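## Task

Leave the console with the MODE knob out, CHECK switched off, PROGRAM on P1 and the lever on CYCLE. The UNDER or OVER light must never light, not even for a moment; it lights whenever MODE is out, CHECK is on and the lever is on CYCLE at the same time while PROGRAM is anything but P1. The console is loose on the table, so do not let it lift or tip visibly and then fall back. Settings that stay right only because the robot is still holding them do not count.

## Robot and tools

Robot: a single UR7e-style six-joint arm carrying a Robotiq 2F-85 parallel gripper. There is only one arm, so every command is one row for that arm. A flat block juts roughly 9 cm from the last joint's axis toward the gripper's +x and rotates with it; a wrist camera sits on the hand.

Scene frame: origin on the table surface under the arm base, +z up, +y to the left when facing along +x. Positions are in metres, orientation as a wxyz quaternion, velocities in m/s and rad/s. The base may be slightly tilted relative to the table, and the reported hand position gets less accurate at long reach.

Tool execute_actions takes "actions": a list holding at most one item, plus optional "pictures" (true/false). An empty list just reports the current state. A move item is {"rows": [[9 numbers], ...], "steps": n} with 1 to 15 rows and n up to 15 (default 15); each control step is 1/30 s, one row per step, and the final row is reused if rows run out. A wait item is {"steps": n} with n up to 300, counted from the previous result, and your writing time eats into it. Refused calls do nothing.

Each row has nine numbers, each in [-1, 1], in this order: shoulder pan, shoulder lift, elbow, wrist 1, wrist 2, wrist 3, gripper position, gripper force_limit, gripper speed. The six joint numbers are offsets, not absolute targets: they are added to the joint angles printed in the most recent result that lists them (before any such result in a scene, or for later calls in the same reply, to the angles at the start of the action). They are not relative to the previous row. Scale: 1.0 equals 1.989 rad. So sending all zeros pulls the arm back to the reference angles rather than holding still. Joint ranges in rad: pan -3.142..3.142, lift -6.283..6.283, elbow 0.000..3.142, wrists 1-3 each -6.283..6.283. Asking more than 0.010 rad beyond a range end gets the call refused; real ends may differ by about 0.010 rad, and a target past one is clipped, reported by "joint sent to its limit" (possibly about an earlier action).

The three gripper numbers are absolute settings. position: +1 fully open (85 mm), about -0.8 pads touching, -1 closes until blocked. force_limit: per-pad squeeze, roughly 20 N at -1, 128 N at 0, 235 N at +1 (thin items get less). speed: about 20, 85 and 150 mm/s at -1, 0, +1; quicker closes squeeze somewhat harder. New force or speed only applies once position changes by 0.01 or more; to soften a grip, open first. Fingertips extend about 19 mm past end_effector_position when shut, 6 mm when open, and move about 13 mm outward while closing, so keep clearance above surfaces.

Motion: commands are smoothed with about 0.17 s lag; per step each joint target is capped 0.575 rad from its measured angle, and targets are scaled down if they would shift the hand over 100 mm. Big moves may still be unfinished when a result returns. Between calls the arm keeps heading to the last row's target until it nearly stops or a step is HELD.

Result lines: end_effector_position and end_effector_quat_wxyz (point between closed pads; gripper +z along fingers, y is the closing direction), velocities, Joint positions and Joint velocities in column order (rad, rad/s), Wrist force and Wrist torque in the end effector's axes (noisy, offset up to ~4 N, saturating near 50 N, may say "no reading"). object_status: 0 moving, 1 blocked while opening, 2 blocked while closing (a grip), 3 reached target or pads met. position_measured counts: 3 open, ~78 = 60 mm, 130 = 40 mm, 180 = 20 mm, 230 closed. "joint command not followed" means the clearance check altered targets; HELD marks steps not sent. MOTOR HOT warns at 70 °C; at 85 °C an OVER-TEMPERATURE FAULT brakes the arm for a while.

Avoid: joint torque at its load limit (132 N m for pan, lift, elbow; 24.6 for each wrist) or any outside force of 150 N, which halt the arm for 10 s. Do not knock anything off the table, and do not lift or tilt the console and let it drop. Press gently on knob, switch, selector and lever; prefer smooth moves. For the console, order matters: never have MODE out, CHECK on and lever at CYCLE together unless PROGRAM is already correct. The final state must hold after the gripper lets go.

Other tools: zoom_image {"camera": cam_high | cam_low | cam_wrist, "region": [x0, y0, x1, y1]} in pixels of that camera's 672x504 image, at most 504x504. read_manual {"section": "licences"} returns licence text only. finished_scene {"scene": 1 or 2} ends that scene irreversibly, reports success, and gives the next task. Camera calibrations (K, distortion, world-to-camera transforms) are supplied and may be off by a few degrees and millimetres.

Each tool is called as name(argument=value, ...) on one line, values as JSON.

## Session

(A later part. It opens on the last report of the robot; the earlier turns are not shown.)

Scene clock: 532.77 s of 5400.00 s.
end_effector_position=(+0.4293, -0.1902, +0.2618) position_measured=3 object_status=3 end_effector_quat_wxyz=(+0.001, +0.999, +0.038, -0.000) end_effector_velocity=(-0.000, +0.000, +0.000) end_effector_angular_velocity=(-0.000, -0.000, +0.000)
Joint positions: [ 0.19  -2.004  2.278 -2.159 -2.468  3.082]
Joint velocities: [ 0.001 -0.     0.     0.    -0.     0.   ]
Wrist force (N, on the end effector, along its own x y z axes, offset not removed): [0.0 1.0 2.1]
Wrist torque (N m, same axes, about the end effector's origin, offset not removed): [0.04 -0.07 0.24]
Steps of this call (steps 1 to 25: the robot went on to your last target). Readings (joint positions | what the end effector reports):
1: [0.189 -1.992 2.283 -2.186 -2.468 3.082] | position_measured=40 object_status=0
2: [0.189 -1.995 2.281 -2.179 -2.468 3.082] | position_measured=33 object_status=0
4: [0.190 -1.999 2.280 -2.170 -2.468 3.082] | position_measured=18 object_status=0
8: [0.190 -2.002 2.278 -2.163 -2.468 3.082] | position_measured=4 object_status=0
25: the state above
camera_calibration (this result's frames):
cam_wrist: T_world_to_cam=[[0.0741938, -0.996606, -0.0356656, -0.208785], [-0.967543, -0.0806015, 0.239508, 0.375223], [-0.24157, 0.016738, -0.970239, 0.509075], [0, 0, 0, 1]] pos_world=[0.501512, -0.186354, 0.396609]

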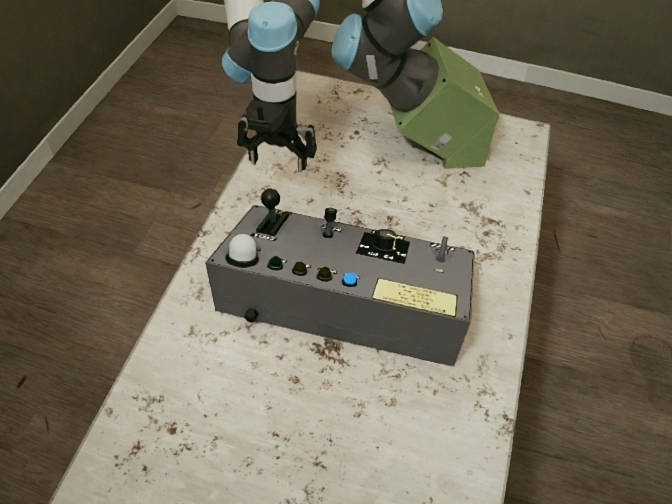

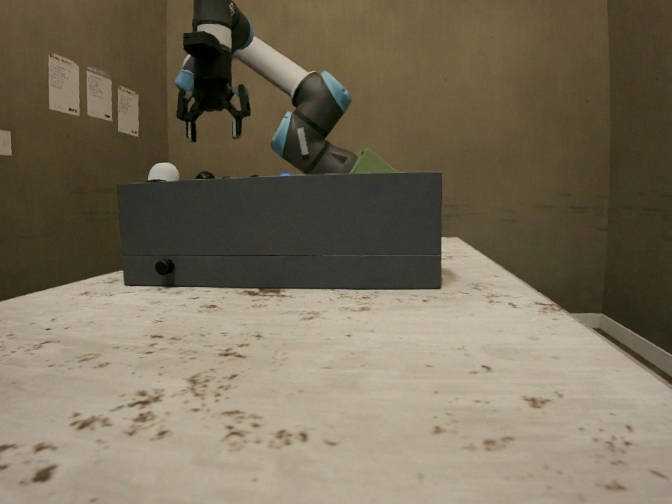

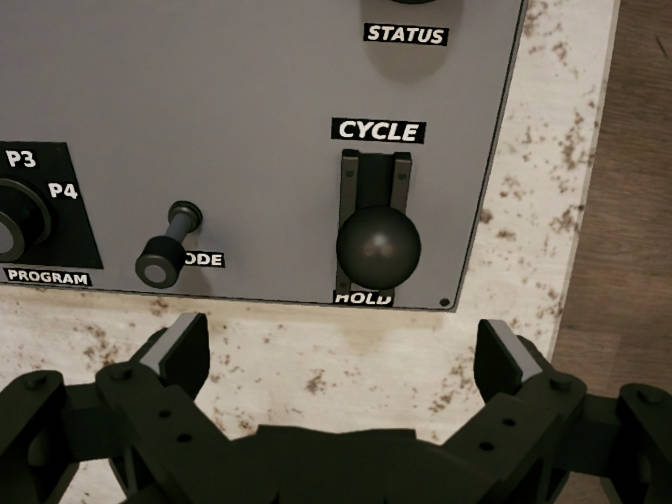

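execute_actions(actions=[{"rows": [[-0.1247,-0.0188,0.0917,-0.2022,0.054,-0.186,-1,0,0]], "steps": 15}], pictures=false)

execute_actions(actions=[{"steps": 25}])

Scene clock: 547.67 s of 5400.00 s.
end_effector_position=(+0.4004, -0.2074, +0.1939) position_measured=96 object_status=0 end_effector_quat_wxyz=(+0.001, +0.999, +0.052, -0.001) end_effector_velocity=(-0.003, -0.012, -0.013) end_effector_angular_velocity=(-0.021, -0.024, +0.008)
Joint positions: [-0.051 -2.04   2.455 -2.546 -2.363  2.725]
Joint velocities: [-0.064 -0.007  0.042 -0.132  0.022 -0.115]
Wrist force (N, on the end effector, along its own x y z axes, offset not removed): [0.1 1.8 2.0]
Wrist torque (N m, same axes, about the end effector's origin, offset not removed): [0.14 0.03 0.22]
Steps of this call (steps 1 to 15: the robot went on to your last target; steps 16 to 90: nothing new was sent; then 11.40 s passed at rest; steps 91 to 105: all 15 steps of this action). Readings (joint positions | what the end effector reports):
91: [0.189 -2.005 2.278 -2.160 -2.468 3.081] | position_measured=3 object_status=0
92: [0.181 -2.010 2.287 -2.169 -2.459 3.072] | position_measured=4 object_status=0
94: [0.115 -2.023 2.344 -2.238 -2.421 3.003] | position_measured=14 object_status=0
98: [-0.003 -2.035 2.423 -2.445 -2.380 2.813] | position_measured=43 object_status=0
105: the state above

Scene clock: 548.50 s of 5400.00 s.
end_effector_position=(+0.4001, -0.2088, +0.1924) position_measured=232 object_status=3 end_effector_quat_wxyz=(+0.002, +0.999, +0.053, +0.001) end_effector_velocity=(-0.000, +0.000, -0.000) end_effector_angular_velocity=(+0.000, +0.000, -0.000)
Joint positions: [-0.058 -2.041  2.46  -2.561 -2.361  2.712]
Joint velocities: [ 0.     0.     0.     0.    -0.     0.001]
Wrist force (N, on the end effector, along its own x y z axes, offset not removed): [2.7 -1.0 -1.6]
Wrist torque (N m, same axes, about the end effector's origin, offset not removed): [-0.27 -0.41 0.17]
Steps of this call (steps 1 to 25: the robot went on to your last target). Readings (joint positions | what the end effector reports):
1: [-0.052 -2.041 2.456 -2.550 -2.363 2.722] | position_measured=103 object_status=0
2: [-0.054 -2.041 2.457 -2.553 -2.362 2.720] | position_measured=111 object_status=0
4: [-0.056 -2.041 2.458 -2.557 -2.362 2.716] | position_measured=126 object_status=0
8: [-0.057 -2.041 2.459 -2.560 -2.361 2.713] | position_measured=156 object_status=0
25: the state above
camera_calibration (this result's frames):
cam_wrist: T_world_to_cam=[[0.103758, -0.993993, -0.0348249, -0.239067], [-0.965214, -0.109079, 0.237621, 0.355556], [-0.239992, 0.00895847, -0.970734, 0.432889], [0, 0, 0, 1]] pos_world=[0.471882, -0.202726, 0.327407]

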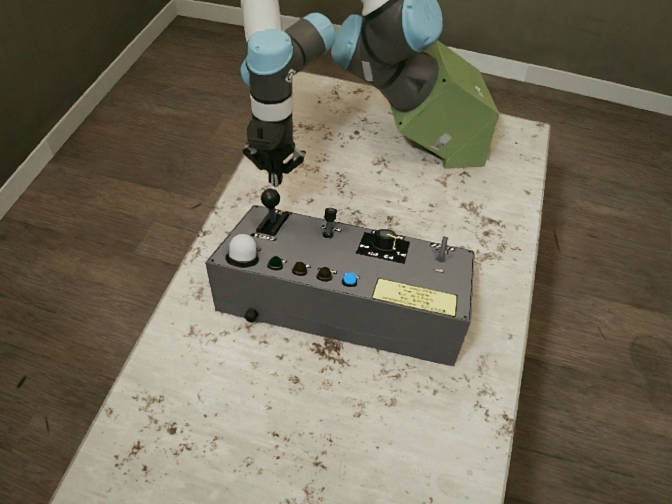

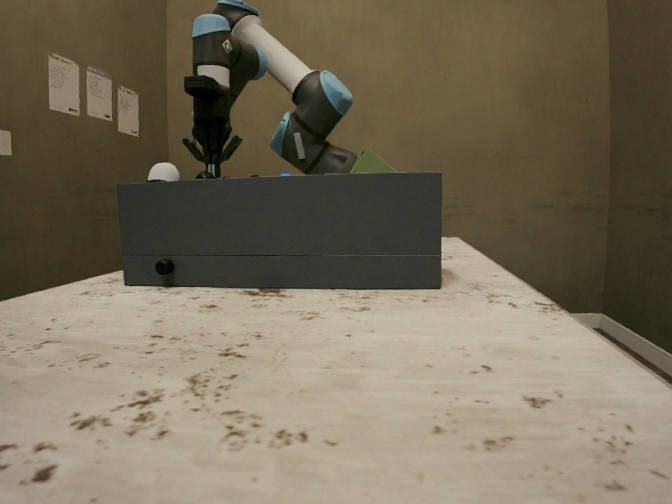

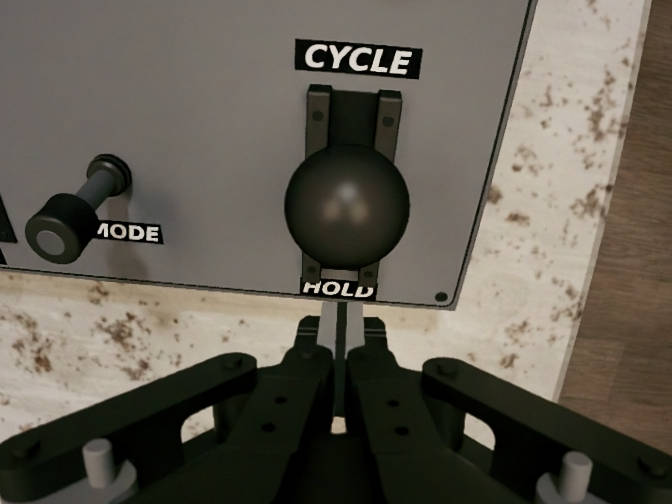

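execute_actions(actions=[{"rows": [[0.03,0.1119,-0.1124,0.0271,-0.0155,0.04,-1,0,0]], "steps": 15}], pictures=false)

execute_actions(actions=[{"steps": 15}])

Scene clock: 562.27 s of 5400.00 s.
end_effector_position=(+0.4177, -0.2078, +0.1933) position_measured=232 object_status=3 end_effector_quat_wxyz=(+0.002, +0.998, +0.055, -0.003) end_effector_velocity=(+0.000, +0.000, +0.000) end_effector_angular_velocity=(+0.000, -0.000, -0.001)
Joint positions: [-0.036 -1.99   2.412 -2.537 -2.376  2.74 ]
Joint velocities: [ 0.    -0.    -0.     0.     0.     0.001]
Wrist force (N, on the end effector, along its own x y z axes, offset not removed): [-39.2 0.3 -4.4]
Wrist torque (N m, same axes, about the end effector's origin, offset not removed): [-0.28 -0.95 0.11]
FORCE FAULT: contact force on the arm reached its limit, and the arm stopped for 10 seconds. The contact can be on any part of the arm, not only on its tool. The arm's remaining commands of this call were not run. The arm holds still and accepts commands again. Move the arm away from the contact; if what it grips holds it there, let go first. Pushing or pulling that hard again can fault the arm again.
The stop began at step 95 of this call (marked STOPPED below). From that step on the arm followed nothing that you had sent. 11 steps, steps kept back included, did not run and will not run. Nothing is kept back now, and the robot has no last target.
Steps of this call (steps 1 to 15: the robot went on to your last target; steps 16 to 90: nothing new was sent; then 0.60 s passed at rest; steps 91 to 94: the first 4 steps of this action; steps 95 to 395: the stop). Readings (joint positions | what the end effector reports):
91: [-0.057 -2.041 2.459 -2.561 -2.361 2.713] | position_measured=232 object_status=3
92: [-0.050 -2.032 2.451 -2.554 -2.366 2.721] | position_measured=232 object_status=3
94: [-0.036 -1.989 2.411 -2.538 -2.375 2.740] | position_measured=232 object_status=3
95: [-0.036 -1.989 2.411 -2.538 -2.375 2.740] | position_measured=232 object_status=3 STOPPED
98: [-0.036 -1.990 2.412 -2.537 -2.376 2.740] | position_measured=232 object_status=3
395: the state above

Scene clock: 562.30 s of 5400.00 s.
end_effector_position=(+0.4176, -0.2078, +0.1933) position_measured=232 object_status=3 end_effector_quat_wxyz=(+0.002, +0.998, +0.056, -0.003) end_effector_velocity=(-0.001, -0.000, -0.001) end_effector_angular_velocity=(-0.001, +0.005, +0.004)
Joint positions: [-0.036 -1.99   2.412 -2.536 -2.376  2.74 ]
Joint velocities: [-0.001 -0.     0.001  0.005 -0.003 -0.001]
Wrist force (N, on the end effector, along its own x y z axes, offset not removed): [-41.0 1.8 -7.5]
Wrist torque (N m, same axes, about the end effector's origin, offset not removed): [0.12 -0.11 0.04]
A stop began in an earlier call of the same reply, so what this call sent did not run. Send another action.
Steps of this call (step 1: nothing new was sent). Readings (joint positions | what the end effector reports):
1: the state above
camera_calibration (this result's frames):
cam_wrist: T_world_to_cam=[[0.109017, -0.993457, -0.0340455, -0.242091], [-0.962793, -0.114048, 0.244994, 0.368903], [-0.247274, 0.00607018, -0.968927, 0.440017], [0, 0, 0, 1]] pos_world=[0.490374, -0.201106, 0.327723]

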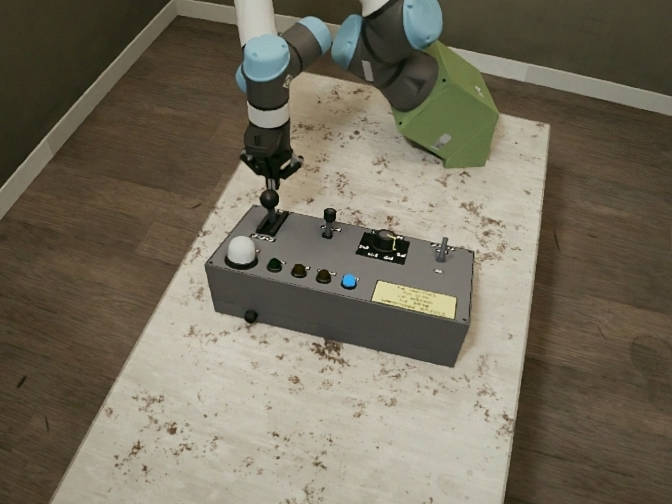

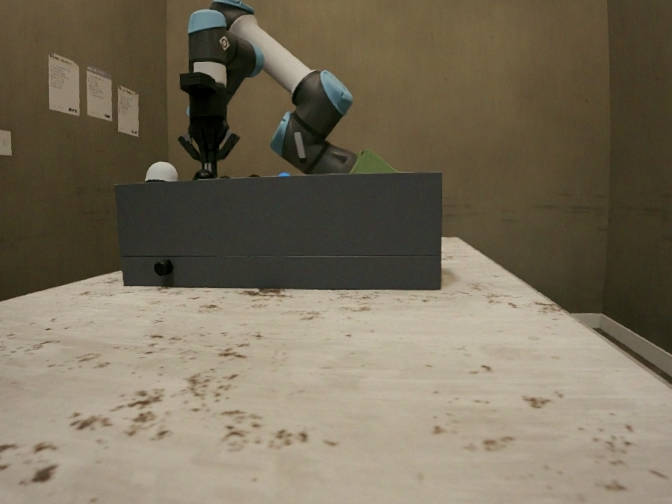

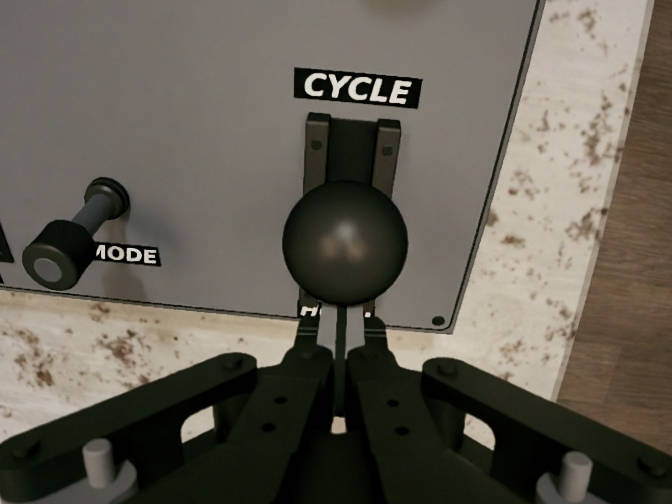

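execute_actions(actions=[{"rows": [[0.001,0.003,-0.003,0.001,0,0,-1,0,0],[0.0015,0.005,-0.005,0.0012,-0.0007,0,-1,0,0],[0.002,0.007,-0.007,0.0017,-0.001,0,-1,0,0],[0.0025,0.009,-0.009,0.0022,-0.0012,0,-1,0,0],[0.003,0.011,-0.011,0.0027,-0.0015,0,-1,0,0],[0.0033,0.0124,-0.0125,0.003,-0.0017,0,-1,0,0]], "steps": 15}], pictures=false)

Scene clock: 568.83 s of 5400.00 s.
end_effector_position=(+0.4272, -0.2084, +0.1935) position_measured=232 object_status=3 end_effector_quat_wxyz=(+0.002, +0.998, +0.059, -0.003) end_effector_velocity=(+0.004, +0.000, +0.000) end_effector_angular_velocity=(+0.001, -0.000, +0.003)
Joint positions: [-0.03  -1.966  2.388 -2.531 -2.38   2.74 ]
Joint velocities: [ 0.003  0.008 -0.009  0.003 -0.001 -0.   ]
Wrist force (N, on the end effector, along its own x y z axes, offset not removed): [-36.3 16.3 -0.6]
Wrist torque (N m, same axes, about the end effector's origin, offset not removed): [0.04 -1.05 0.25]
Steps of this call (steps 1 to 90: nothing new was sent; then 3.03 s passed at rest; steps 91 to 105: all 15 steps of this action). Readings (joint positions | what the end effector reports):
91: [-0.036 -1.989 2.412 -2.537 -2.376 2.740] | position_measured=232 object_status=3
92: [-0.036 -1.988 2.411 -2.537 -2.376 2.740] | position_measured=232 object_status=3
94: [-0.034 -1.984 2.406 -2.535 -2.377 2.740] | position_measured=232 object_status=3
98: [-0.031 -1.973 2.395 -2.533 -2.379 2.740] | position_measured=232 object_status=3
105: the state above

execute_actions(actions=[])

Scene clock: 581.23 s of 5400.00 s.
end_effector_position=(+0.4276, -0.2083, +0.1935) position_measured=232 object_status=3 end_effector_quat_wxyz=(+0.002, +0.998, +0.060, -0.003) end_effector_velocity=(+0.000, +0.000, +0.000) end_effector_angular_velocity=(+0.000, -0.001, -0.000)
Joint positions: [-0.029 -1.965  2.387 -2.53  -2.38   2.74 ]
Joint velocities: [ 0. -0. -0. -0.  0.  0.]
Wrist force (N, on the end effector, along its own x y z axes, offset not removed): [-42.4 14.9 -1.5]
Wrist torque (N m, same axes, about the end effector's origin, offset not removed): [-0.09 -0.13 0.26]
Steps of this call (steps 1 to 15: the robot went on to your last target; steps 16 to 90: nothing new was sent; then 9.40 s passed at rest). Readings (joint positions | what the end effector reports):
1: [-0.030 -1.966 2.388 -2.531 -2.380 2.740] | position_measured=232 object_status=3
2: [-0.030 -1.965 2.388 -2.531 -2.380 2.740] | position_measured=232 object_status=3
4: [-0.029 -1.965 2.387 -2.530 -2.380 2.740] | position_measured=232 object_status=3
8: [-0.029 -1.965 2.387 -2.530 -2.380 2.740] | position_measured=232 object_status=3
90: the state above
The arm was judged still, so your last target was given up. Only a new action makes it travel on or press farther. Fingers that are still opening or closing keep moving.
camera_calibration (this result's frames):
cam_wrist: T_world_to_cam=[[0.11702, -0.992545, -0.0340617, -0.246919], [-0.961851, -0.121808, 0.244962, 0.376384], [-0.247285, 0.00409673, -0.968934, 0.442303], [0, 0, 0, 1]] pos_world=[0.500294, -0.201044, 0.327952]

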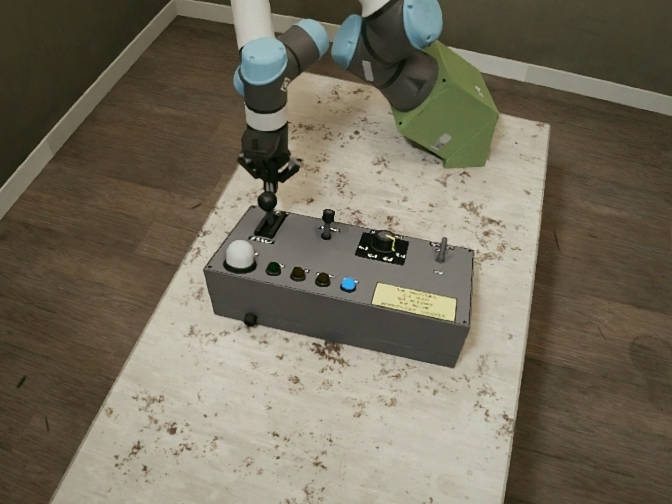

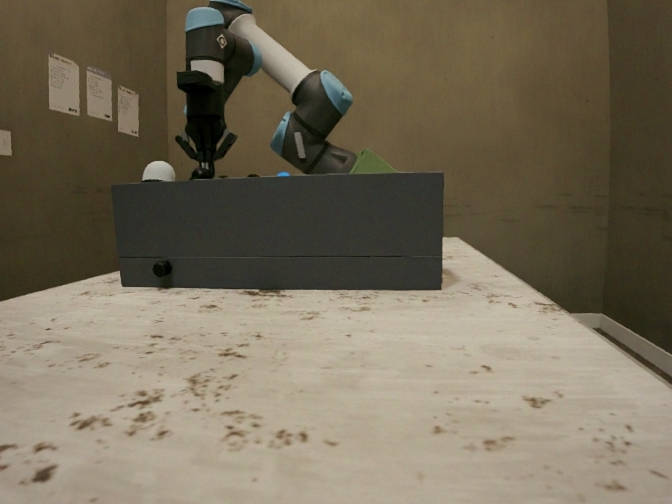

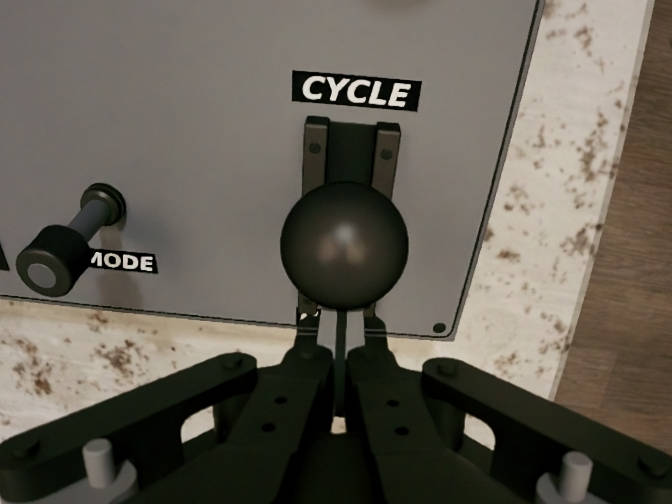

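execute_actions(actions=[{"rows":[[0.0007,0.0025,-0.0025,0.0006,-0.0003,0,-1,-0.5,-0.5],[0.0013,0.005,-0.005,0.0012,-0.0007,0,-1,-0.5,-0.5],[0.002,0.0075,-0.0075,0.0018,-0.001,0,-1,-0.5,-0.5],[0.0027,0.01,-0.01,0.0024,-0.0014,0,-1,-0.5,-0.5],[0.0033,0.0124,-0.0125,0.003,-0.0017,0,-1,-0.5,-0.5],[0.004,0.015,-0.015,0.0036,-0.002,0,-1,-0.5,-0.5],[0.005,0.0186,-0.0187,0.0045,-0.0025,0,-1,-0.5,-0.5]],"steps":15}])

Scene clock: 585.90 s of 5400.00 s.
end_effector_position=(+0.4417, -0.2085, +0.1937) position_measured=232 object_status=3 end_effector_quat_wxyz=(+0.002, +0.998, +0.065, -0.003) end_effector_velocity=(+0.007, -0.000, -0.000) end_effector_angular_velocity=(-0.000, +0.001, +0.005)
Joint positions: [-0.02  -1.93   2.352 -2.522 -2.384  2.74 ]
Joint velocities: [ 0.004  0.018 -0.019  0.005 -0.003  0.001]
Wrist force (N, on the end effector, along its own x y z axes, offset not removed): [-36.5 12.8 0.0]
Wrist torque (N m, same axes, about the end effector's origin, offset not removed): [-0.38 -0.74 0.19]
Steps of this call (steps 1 to 90: nothing new was sent; then 1.17 s passed at rest; steps 91 to 105: all 15 steps of this action). Readings (joint positions | what the end effector reports):
91: [-0.029 -1.965 2.387 -2.530 -2.380 2.740] | position_measured=232 object_status=3
92: [-0.029 -1.964 2.386 -2.530 -2.380 2.740] | position_measured=232 object_status=3
94: [-0.028 -1.959 2.381 -2.529 -2.380 2.740] | position_measured=232 object_status=3
98: [-0.024 -1.944 2.366 -2.525 -2.382 2.740] | position_measured=232 object_status=3
105: the state above
camera_calibration (this result's frames):
cam_wrist: T_world_to_cam=[[0.128464, -0.991126, -0.0341378, -0.253514], [-0.960407, -0.132916, 0.244849, 0.386963], [-0.247213, 0.00133194, -0.96896, 0.445361], [0, 0, 0, 1]] pos_world=[0.514309, -0.200425, 0.328135]

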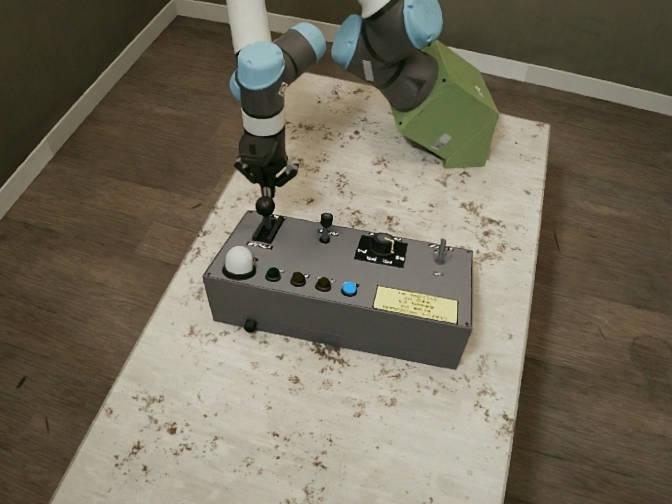

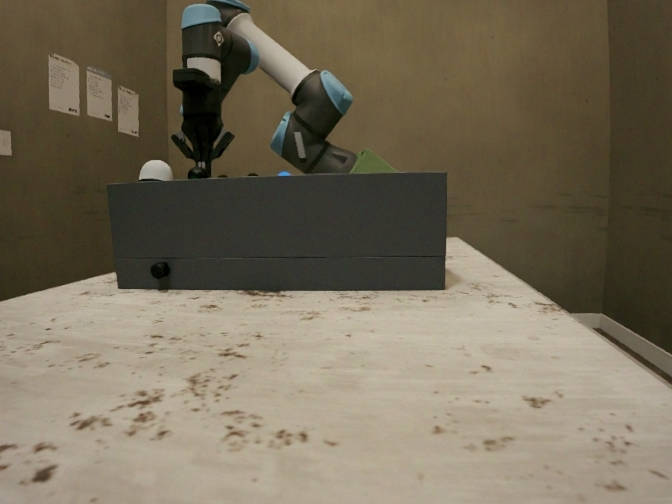

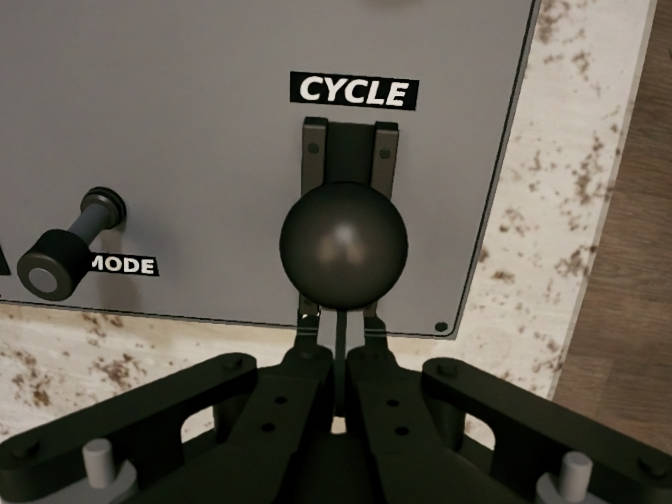

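execute_actions(actions=[{"rows":[[-0.003,-0.012,0.012,-0.003,0.0017,0,-1,-0.5,-0.5]],"steps":15}], pictures=false)

execute_actions(actions=[{"rows":[[0.03,-0.0255,-0.018,0.084,0,0,-1,-0.5,-0.5]],"steps":15}], pictures=false)

execute_actions(actions=[{"steps":15}])

Scene clock: 607.07 s of 5400.00 s.
end_effector_position=(+0.4324, -0.2084, +0.1938) position_measured=232 object_status=3 end_effector_quat_wxyz=(+0.002, +0.998, +0.061, -0.003) end_effector_velocity=(-0.002, +0.000, -0.000) end_effector_angular_velocity=(-0.000, +0.001, -0.003)
Joint positions: [-0.026 -1.953  2.375 -2.528 -2.381  2.74 ]
Joint velocities: [-0.001 -0.005  0.005 -0.001  0.     0.002]
Wrist force (N, on the end effector, along its own x y z axes, offset not removed): [1.0 -1.2 -2.1]
Wrist torque (N m, same axes, about the end effector's origin, offset not removed): [-0.32 -0.06 0.02]
Steps of this call (steps 1 to 15: the robot went on to your last target; steps 16 to 90: nothing new was sent; then 17.67 s passed at rest; steps 91 to 105: all 15 steps of this action). Readings (joint positions | what the end effector reports):
91: [-0.019 -1.928 2.350 -2.521 -2.385 2.740] | position_measured=232 object_status=3
92: [-0.020 -1.932 2.354 -2.522 -2.384 2.740] | position_measured=232 object_status=3
94: [-0.022 -1.941 2.363 -2.525 -2.383 2.740] | position_measured=232 object_status=3
98: [-0.025 -1.950 2.372 -2.527 -2.381 2.740] | position_measured=232 object_status=3
105: the state above

Scene clock: 607.57 s of 5400.00 s.
end_effector_position=(+0.4272, -0.2022, +0.2190) position_measured=232 object_status=3 end_effector_quat_wxyz=(-0.014, +0.994, +0.107, -0.006) end_effector_velocity=(-0.002, +0.002, +0.005) end_effector_angular_velocity=(+0.007, +0.005, +0.023)
Joint positions: [ 0.033 -2.003  2.34  -2.365 -2.381  2.74 ]
Joint velocities: [ 0.012 -0.01  -0.007  0.037 -0.    -0.001]
Wrist force (N, on the end effector, along its own x y z axes, offset not removed): [-1.0 -1.0 2.0]
Wrist torque (N m, same axes, about the end effector's origin, offset not removed): [-0.27 0.04 -0.05]
Steps of this call (steps 1 to 15: all 15 steps of this action). Readings (joint positions | what the end effector reports):
1: [-0.025 -1.954 2.375 -2.527 -2.381 2.740] | position_measured=232 object_status=3
2: [-0.018 -1.961 2.370 -2.518 -2.381 2.740] | position_measured=232 object_status=3
4: [0.003 -1.979 2.357 -2.465 -2.381 2.740] | position_measured=232 object_status=3
8: [0.024 -1.996 2.345 -2.394 -2.381 2.740] | position_measured=232 object_status=3
15: the state above

Scene clock: 608.07 s of 5400.00 s.
end_effector_position=(+0.4269, -0.2020, +0.2195) position_measured=232 object_status=3 end_effector_quat_wxyz=(-0.014, +0.994, +0.109, -0.006) end_effector_velocity=(+0.000, +0.000, +0.000) end_effector_angular_velocity=(+0.000, -0.000, +0.001)
Joint positions: [ 0.034 -2.004  2.339 -2.361 -2.381  2.74 ]
Joint velocities: [ 0.     0.    -0.     0.     0.    -0.001]
Wrist force (N, on the end effector, along its own x y z axes, offset not removed): [-1.1 1.7 3.8]
Wrist torque (N m, same axes, about the end effector's origin, offset not removed): [0.21 0.30 0.13]
Steps of this call (steps 1 to 15: the robot went on to your last target). Readings (joint positions | what the end effector reports):
1: [0.033 -2.003 2.340 -2.364 -2.381 2.740] | position_measured=232 object_status=3
2: [0.033 -2.003 2.340 -2.363 -2.381 2.740] | position_measured=232 object_status=3
4: [0.034 -2.004 2.340 -2.362 -2.381 2.740] | position_measured=232 object_status=3
8: [0.034 -2.004 2.340 -2.361 -2.381 2.740] | position_measured=232 object_status=3
15: the state above
The arm was judged still, so your last target was given up. Only a new action makes it travel on or press farther. Fingers that are still opening or closing keep moving.
camera_calibration (this result's frames):
cam_wrist: T_world_to_cam=[[0.213178, -0.974652, -0.0678935, -0.269651], [-0.942765, -0.223446, 0.247519, 0.340928], [-0.256415, 0.0112421, -0.966501, 0.472108], [0, 0, 0, 1]] pos_world=[0.499954, -0.191944, 0.353599]

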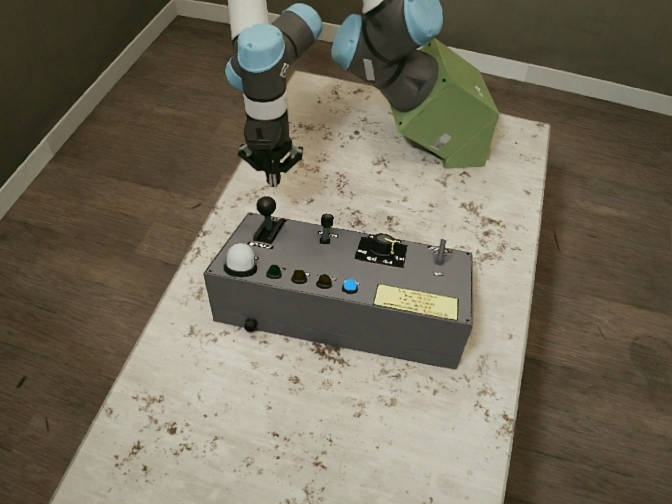

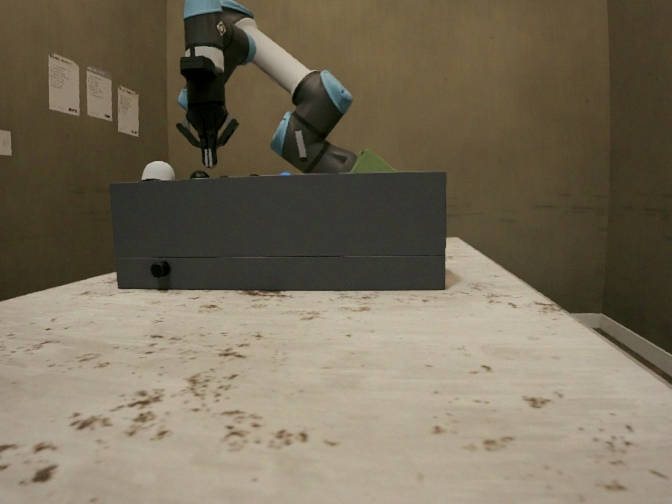

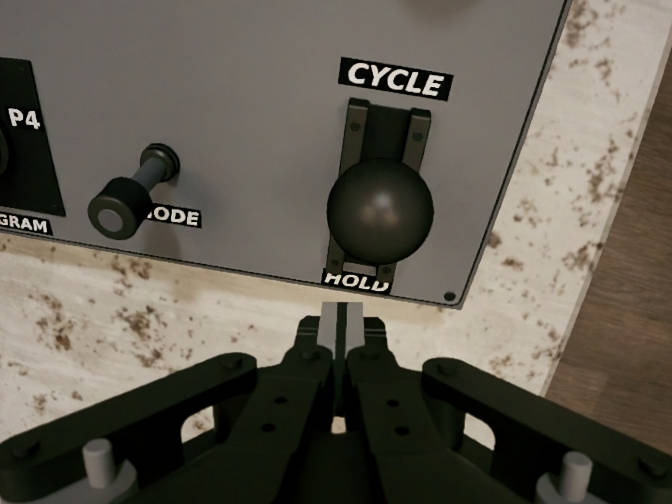

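execute_actions(actions=[{"rows":[[0.0145,0.0189,-0.0213,0.0009,-0.0199,0,-1,-0.5,-0.5]],"steps":15}], pictures=false)

execute_actions(actions=[{"steps":15}])

Scene clock: 616.70 s of 5400.00 s.
end_effector_position=(+0.4452, -0.2088, +0.2271) position_measured=232 object_status=3 end_effector_quat_wxyz=(+0.001, +0.993, +0.116, -0.000) end_effector_velocity=(+0.003, -0.001, +0.001) end_effector_angular_velocity=(-0.005, -0.003, +0.002)
Joint positions: [ 0.062 -1.967  2.298 -2.359 -2.42   2.74 ]
Joint velocities: [ 0.005  0.007 -0.008 -0.    -0.007 -0.   ]
Wrist force (N, on the end effector, along its own x y z axes, offset not removed): [2.6 2.5 5.3]
Wrist torque (N m, same axes, about the end effector's origin, offset not removed): [0.46 -0.26 -0.12]
Steps of this call (steps 1 to 90: nothing new was sent; then 5.13 s passed at rest; steps 91 to 105: all 15 steps of this action). Readings (joint positions | what the end effector reports):
91: [0.035 -2.003 2.339 -2.361 -2.382 2.740] | position_measured=232 object_status=3
92: [0.039 -1.998 2.333 -2.360 -2.387 2.740] | position_measured=232 object_status=3
94: [0.049 -1.985 2.318 -2.360 -2.401 2.740] | position_measured=232 object_status=3
98: [0.058 -1.972 2.304 -2.359 -2.414 2.740] | position_measured=232 object_status=3
105: the state above

Scene clock: 617.20 s of 5400.00 s.
end_effector_position=(+0.4455, -0.2089, +0.2272) position_measured=232 object_status=3 end_effector_quat_wxyz=(+0.002, +0.993, +0.116, +0.000) end_effector_velocity=(+0.000, +0.000, +0.000) end_effector_angular_velocity=(+0.000, +0.000, -0.000)
Joint positions: [ 0.063 -1.966  2.297 -2.359 -2.421  2.74 ]
Joint velocities: [ 0.  0. -0.  0.  0.  0.]
Wrist force (N, on the end effector, along its own x y z axes, offset not removed): [-0.6 1.1 0.7]
Wrist torque (N m, same axes, about the end effector's origin, offset not removed): [0.21 0.15 0.07]
Steps of this call (steps 1 to 15: the robot went on to your last target). Readings (joint positions | what the end effector reports):
1: [0.062 -1.967 2.298 -2.359 -2.420 2.740] | position_measured=232 object_status=3
2: [0.062 -1.967 2.298 -2.359 -2.420 2.740] | position_measured=232 object_status=3
4: [0.063 -1.967 2.297 -2.359 -2.420 2.740] | position_measured=232 object_status=3
8: [0.063 -1.967 2.297 -2.359 -2.420 2.740] | position_measured=232 object_status=3
15: the state above
The arm was judged still, so your last target was given up. Only a new action makes it travel on or press farther. Fingers that are still opening or closing keep moving.
camera_calibration (this result's frames):
cam_wrist: T_world_to_cam=[[0.228917, -0.972815, -0.035051, -0.293988], [-0.943243, -0.230571, 0.239018, 0.355673], [-0.240602, -0.0216537, -0.970382, 0.471378], [0, 0, 0, 1]] pos_world=[0.5162, -0.193781, 0.3621]

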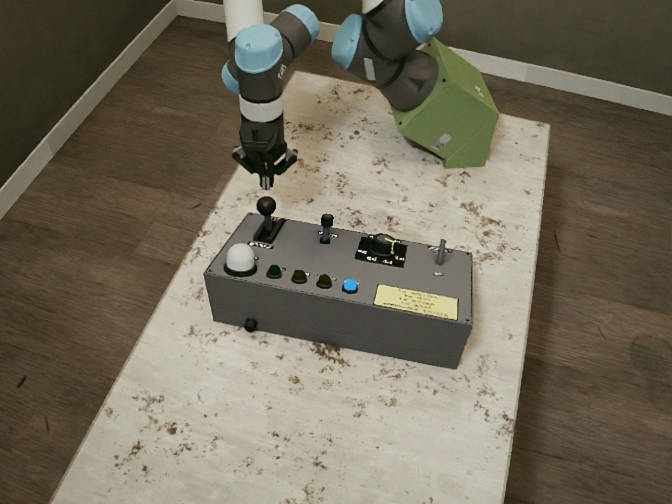

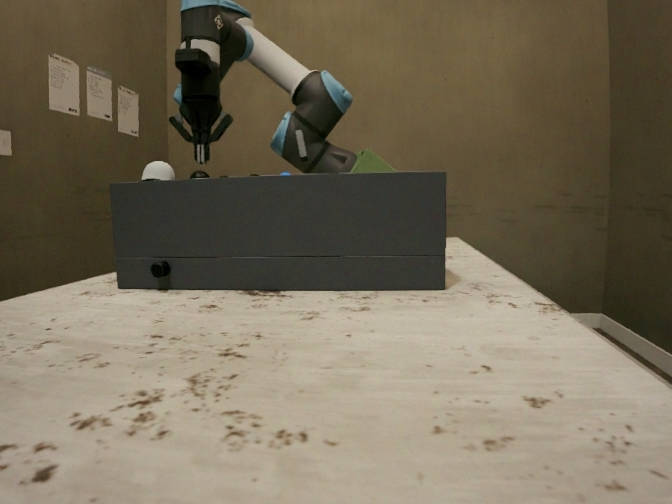

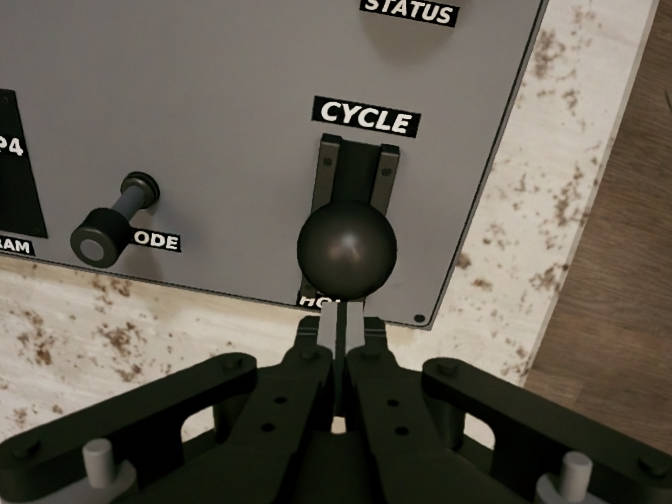

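execute_actions(actions=[{"rows":[[-0.0036,0.0049,-0.0005,-0.0081,0.0017,0,-1,-0.5,-0.5],[-0.0036,0.0049,-0.0005,-0.0081,0.0017,0,-1,-0.5,-0.5],[-0.0072,0.0098,-0.001,-0.0161,0.0033,0,-1,-0.5,-0.5],[-0.0072,0.0098,-0.001,-0.0161,0.0033,0,-1,-0.5,-0.5],[-0.0107,0.0148,-0.0016,-0.0242,0.005,0,-1,-0.5,-0.5],[-0.0107,0.0148,-0.0016,-0.0242,0.005,0,-1,-0.5,-0.5],[-0.0143,0.0197,-0.0021,-0.0323,0.0067,0,-1,-0.5,-0.5]],"steps":15}], pictures=false)

execute_actions(actions=[{"steps":15}])

Scene clock: 629.80 s of 5400.00 s.
end_effector_position=(+0.4552, -0.2092, +0.2151) position_measured=232 object_status=3 end_effector_quat_wxyz=(+0.002, +0.995, +0.098, +0.000) end_effector_velocity=(+0.005, -0.000, -0.006) end_effector_angular_velocity=(-0.000, -0.001, -0.018)
Joint positions: [ 0.036 -1.93   2.293 -2.42  -2.408  2.74 ]
Joint velocities: [-0.014  0.02  -0.002 -0.032  0.006 -0.001]
Wrist force (N, on the end effector, along its own x y z axes, offset not removed): [0.5 -2.4 -0.7]
Wrist torque (N m, same axes, about the end effector's origin, offset not removed): [-0.40 0.11 -0.07]
Steps of this call (steps 1 to 90: nothing new was sent; then 9.10 s passed at rest; steps 91 to 105: all 15 steps of this action). Readings (joint positions | what the end effector reports):
91: [0.063 -1.966 2.297 -2.359 -2.421 2.740] | position_measured=232 object_status=3
92: [0.062 -1.965 2.297 -2.362 -2.420 2.740] | position_measured=232 object_status=3
94: [0.058 -1.959 2.296 -2.370 -2.418 2.740] | position_measured=232 object_status=3
98: [0.047 -1.944 2.295 -2.396 -2.413 2.740] | position_measured=232 object_status=3
105: the state above

Scene clock: 630.30 s of 5400.00 s.
end_effector_position=(+0.4557, -0.2092, +0.2144) position_measured=232 object_status=3 end_effector_quat_wxyz=(+0.002, +0.995, +0.097, +0.000) end_effector_velocity=(+0.000, +0.000, +0.000) end_effector_angular_velocity=(+0.000, -0.001, -0.000)
Joint positions: [ 0.034 -1.927  2.293 -2.423 -2.407  2.74 ]
Joint velocities: [ 0.  0. -0. -0.  0.  0.]
Wrist force (N, on the end effector, along its own x y z axes, offset not removed): [1.0 3.8 1.5]
Wrist torque (N m, same axes, about the end effector's origin, offset not removed): [0.70 0.02 0.02]
Steps of this call (steps 1 to 15: the robot went on to your last target). Readings (joint positions | what the end effector reports):
1: [0.036 -1.929 2.293 -2.421 -2.408 2.740] | position_measured=232 object_status=3
2: [0.035 -1.929 2.293 -2.421 -2.408 2.740] | position_measured=232 object_status=3
4: [0.035 -1.928 2.293 -2.422 -2.407 2.740] | position_measured=232 object_status=3
8: [0.035 -1.928 2.293 -2.423 -2.407 2.740] | position_measured=232 object_status=3
15: the state above
The arm was judged still, so your last target was given up. Only a new action makes it travel on or press farther. Fingers that are still opening or closing keep moving.
camera_calibration (this result's frames):
cam_wrist: T_world_to_cam=[[0.191192, -0.980921, -0.0352071, -0.281488], [-0.95162, -0.194032, 0.238265, 0.37993], [-0.240551, -0.0120505, -0.970562, 0.463355], [0, 0, 0, 1]] pos_world=[0.526828, -0.196815, 0.34928]

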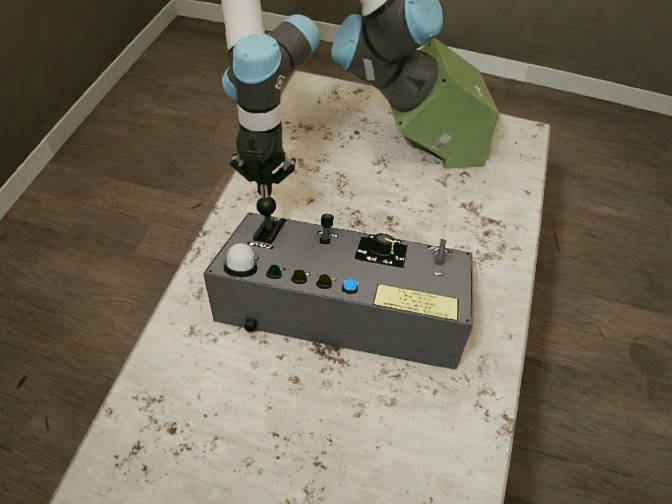

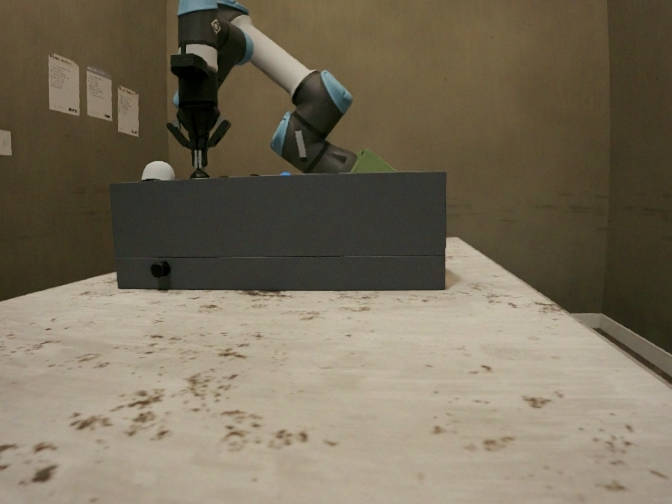

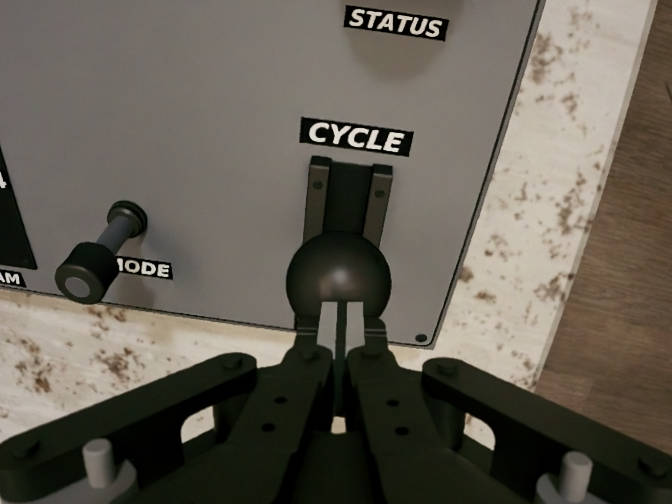

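Just above the ball. Continue along the same diagonal.

execute_actions(actions=[{"rows":[[-0.0018,0.0025,-0.0003,-0.004,0.0008,0,-1,-0.5,-0.5],[-0.0036,0.0049,-0.0005,-0.0081,0.0017,0,-1,-0.5,-0.5],[-0.0054,0.0074,-0.0008,-0.0121,0.0025,0,-1,-0.5,-0.5],[-0.0072,0.0098,-0.001,-0.0161,0.0033,0,-1,-0.5,-0.5]],"steps":15}], pictures=false)

execute_actions(actions=[{"steps":10}], pictures=false)

Scene clock: 649.87 s of 5400.00 s.
end_effector_position=(+0.4583, -0.2096, +0.2126) position_measured=232 object_status=3 end_effector_quat_wxyz=(+0.002, +0.996, +0.092, +0.002) end_effector_velocity=(-0.000, +0.000, -0.000) end_effector_angular_velocity=(-0.000, +0.000, +0.001)
Joint positions: [ 0.03  -1.921  2.292 -2.438 -2.404  2.74 ]
Joint velocities: [-0.    -0.     0.    -0.    -0.    -0.001]
Wrist force (N, on the end effector, along its own x y z axes, offset not removed): [-3.5 -4.5 -21.3]
Wrist torque (N m, same axes, about the end effector's origin, offset not removed): [0.31 0.27 -0.09]
FORCE FAULT: contact force on the arm reached its limit, and the arm stopped for 10 seconds. The contact can be on any part of the arm, not only on its tool. The arm's remaining commands of this call were not run. The arm holds still and accepts commands again. Move the arm away from the contact; if what it grips holds it there, let go first. Pushing or pulling that hard again can fault the arm again.
The stop began at step 97 of this call (marked STOPPED below). From that step on the arm followed nothing that you had sent. 9 steps, steps kept back included, did not run and will not run. Nothing is kept back now, and the robot has no last target.
Steps of this call (steps 1 to 90: nothing new was sent; then 6.33 s passed at rest; steps 91 to 96: the first 6 steps of this action; steps 97 to 397: the stop). Readings (joint positions | what the end effector reports):
91: [0.034 -1.927 2.293 -2.424 -2.407 2.740] | position_measured=232 object_status=3
92: [0.034 -1.926 2.293 -2.425 -2.407 2.740] | position_measured=232 object_status=3
94: [0.030 -1.922 2.292 -2.432 -2.405 2.740] | position_measured=232 object_status=3
97: [0.028 -1.919 2.292 -2.439 -2.404 2.740] | position_measured=232 object_status=3 STOPPED
98: [0.028 -1.919 2.292 -2.439 -2.404 2.740] | position_measured=232 object_status=3
397: the state above

Scene clock: 649.90 s of 5400.00 s.
end_effector_position=(+0.4583, -0.2096, +0.2126) position_measured=232 object_status=3 end_effector_quat_wxyz=(+0.002, +0.996, +0.092, +0.002) end_effector_velocity=(+0.000, -0.000, +0.000) end_effector_angular_velocity=(-0.000, +0.000, +0.001)
Joint positions: [ 0.03  -1.921  2.292 -2.438 -2.404  2.74 ]
Joint velocities: [-0.001 -0.    -0.     0.    -0.    -0.001]
Wrist force (N, on the end effector, along its own x y z axes, offset not removed): [-2.2 -4.0 -22.8]
Wrist torque (N m, same axes, about the end effector's origin, offset not removed): [0.33 -0.02 -0.01]
A stop began in an earlier call of the same reply, so what this call sent did not run. Send another action.
Steps of this call (step 1: nothing new was sent). Readings (joint positions | what the end effector reports):
1: the state above

execute_actions(actions=[{"rows":[[-0.0013,-0.0166,0.0142,0.0041,0,0,-1,-0.5,-0.5]],"steps":15}], pictures=false)

execute_actions(actions=[{"rows":[[-0.0009,0.0012,-0.0001,-0.002,0.0004,0,-1,-0.5,-0.5],[-0.0018,0.0025,-0.0003,-0.004,0.0008,0,-1,-0.5,-0.5],[-0.0027,0.0037,-0.0004,-0.006,0.0012,0,-1,-0.5,-0.5],[-0.0036,0.0049,-0.0005,-0.0081,0.0017,0,-1,-0.5,-0.5]],"steps":15}], pictures=false)

Scene clock: 664.23 s of 5400.00 s.
end_effector_position=(+0.4451, -0.2094, +0.2137) position_measured=232 object_status=3 end_effector_quat_wxyz=(+0.002, +0.996, +0.092, +0.000) end_effector_velocity=(-0.002, +0.000, -0.000) end_effector_angular_velocity=(-0.000, +0.001, -0.000)
Joint positions: [ 0.027 -1.953  2.319 -2.43  -2.404  2.74 ]
Joint velocities: [-0.001 -0.005  0.005  0.001  0.     0.   ]
Wrist force (N, on the end effector, along its own x y z axes, offset not removed): [1.8 -1.1 1.2]
Wrist torque (N m, same axes, about the end effector's origin, offset not removed): [-0.46 -0.15 0.15]
Steps of this call (steps 1 to 90: nothing new was sent; then 10.83 s passed at rest; steps 91 to 105: all 15 steps of this action). Readings (joint positions | what the end effector reports):
91: [0.030 -1.922 2.292 -2.438 -2.404 2.740] | position_measured=232 object_status=3
92: [0.029 -1.926 2.296 -2.437 -2.404 2.740] | position_measured=232 object_status=3
94: [0.029 -1.938 2.306 -2.434 -2.404 2.740] | position_measured=232 object_status=3
98: [0.028 -1.949 2.316 -2.431 -2.404 2.740] | position_measured=232 object_status=3
105: the state above

Scene clock: 664.73 s of 5400.00 s.
end_effector_position=(+0.4474, -0.2096, +0.2106) position_measured=232 object_status=3 end_effector_quat_wxyz=(+0.002, +0.996, +0.088, +0.000) end_effector_velocity=(+0.001, -0.000, -0.001) end_effector_angular_velocity=(+0.000, -0.000, -0.003)
Joint positions: [ 0.02  -1.944  2.318 -2.446 -2.401  2.74 ]
Joint velocities: [-0.002  0.003 -0.001 -0.004  0.001  0.   ]
Wrist force (N, on the end effector, along its own x y z axes, offset not removed): [1.2 -0.4 1.1]
Wrist torque (N m, same axes, about the end effector's origin, offset not removed): [-0.03 -0.18 0.09]
Steps of this call (steps 1 to 15: all 15 steps of this action). Readings (joint positions | what the end effector reports):
1: [0.027 -1.953 2.320 -2.430 -2.404 2.740] | position_measured=232 object_status=3
2: [0.027 -1.953 2.320 -2.431 -2.404 2.740] | position_measured=232 object_status=3
4: [0.025 -1.951 2.320 -2.434 -2.403 2.740] | position_measured=232 object_status=3
8: [0.022 -1.946 2.319 -2.442 -2.401 2.740] | position_measured=232 object_status=3
15: the state above

execute_actions(actions=[{"rows":[[-0.0009,0.0012,-0.0001,-0.002,0.0004,0,-1,-0.5,-0.5],[-0.0018,0.0025,-0.0003,-0.004,0.0008,0,-1,-0.5,-0.5],[-0.0027,0.0037,-0.0004,-0.006,0.0012,0,-1,-0.5,-0.5],[-0.0036,0.0049,-0.0005,-0.0081,0.0017,0,-1,-0.5,-0.5]],"steps":15}], pictures=false)

Scene clock: 677.97 s of 5400.00 s.
end_effector_position=(+0.4477, -0.2097, +0.2101) position_measured=232 object_status=3 end_effector_quat_wxyz=(+0.001, +0.996, +0.087, +0.000) end_effector_velocity=(+0.000, +0.000, +0.000) end_effector_angular_velocity=(-0.000, -0.001, +0.001)
Joint positions: [ 0.019 -1.943  2.318 -2.447 -2.399  2.74 ]
Joint velocities: [ 0.001 -0.    -0.     0.    -0.    -0.001]
Wrist force (N, on the end effector, along its own x y z axes, offset not removed): [-10.1 -3.8 -22.9]
Wrist torque (N m, same axes, about the end effector's origin, offset not removed): [0.14 0.02 -0.03]
FORCE FAULT: contact force on the arm reached its limit, and the arm stopped for 10 seconds. The contact can be on any part of the arm, not only on its tool. The arm's remaining commands of this call were not run. The arm holds still and accepts commands again. Move the arm away from the contact; if what it grips holds it there, let go first. Pushing or pulling that hard again can fault the arm again.
The stop began at step 97 of this call (marked STOPPED below). From that step on the arm followed nothing that you had sent. 9 steps, steps kept back included, did not run and will not run. Nothing is kept back now, and the robot has no last target.
Steps of this call (steps 1 to 15: the robot went on to your last target; steps 16 to 90: nothing new was sent; steps 91 to 96: the first 6 steps of this action; steps 97 to 397: the stop). Readings (joint positions | what the end effector reports):
91: [0.020 -1.943 2.318 -2.446 -2.401 2.740] | position_measured=232 object_status=3
92: [0.020 -1.943 2.318 -2.447 -2.400 2.740] | position_measured=232 object_status=3
94: [0.018 -1.941 2.318 -2.450 -2.400 2.740] | position_measured=232 object_status=3
97: [0.017 -1.939 2.318 -2.454 -2.399 2.740] | position_measured=232 object_status=3 STOPPED
98: [0.017 -1.939 2.318 -2.454 -2.399 2.740] | position_measured=232 object_status=3
397: the state above

zoom_image(camera="cam_high", region=[360, 270, 470, 330])

Region (360, 270, 470, 330) of cam_high's 672x504 image, scaled by 4.582, with more detail than that image has; it fills the top 275 rows of this view, and the rest is white.

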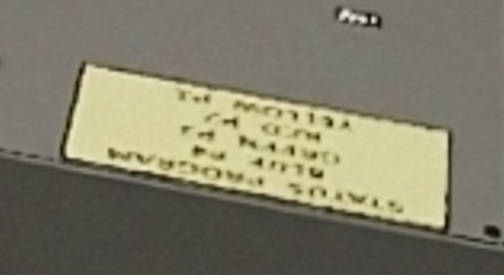

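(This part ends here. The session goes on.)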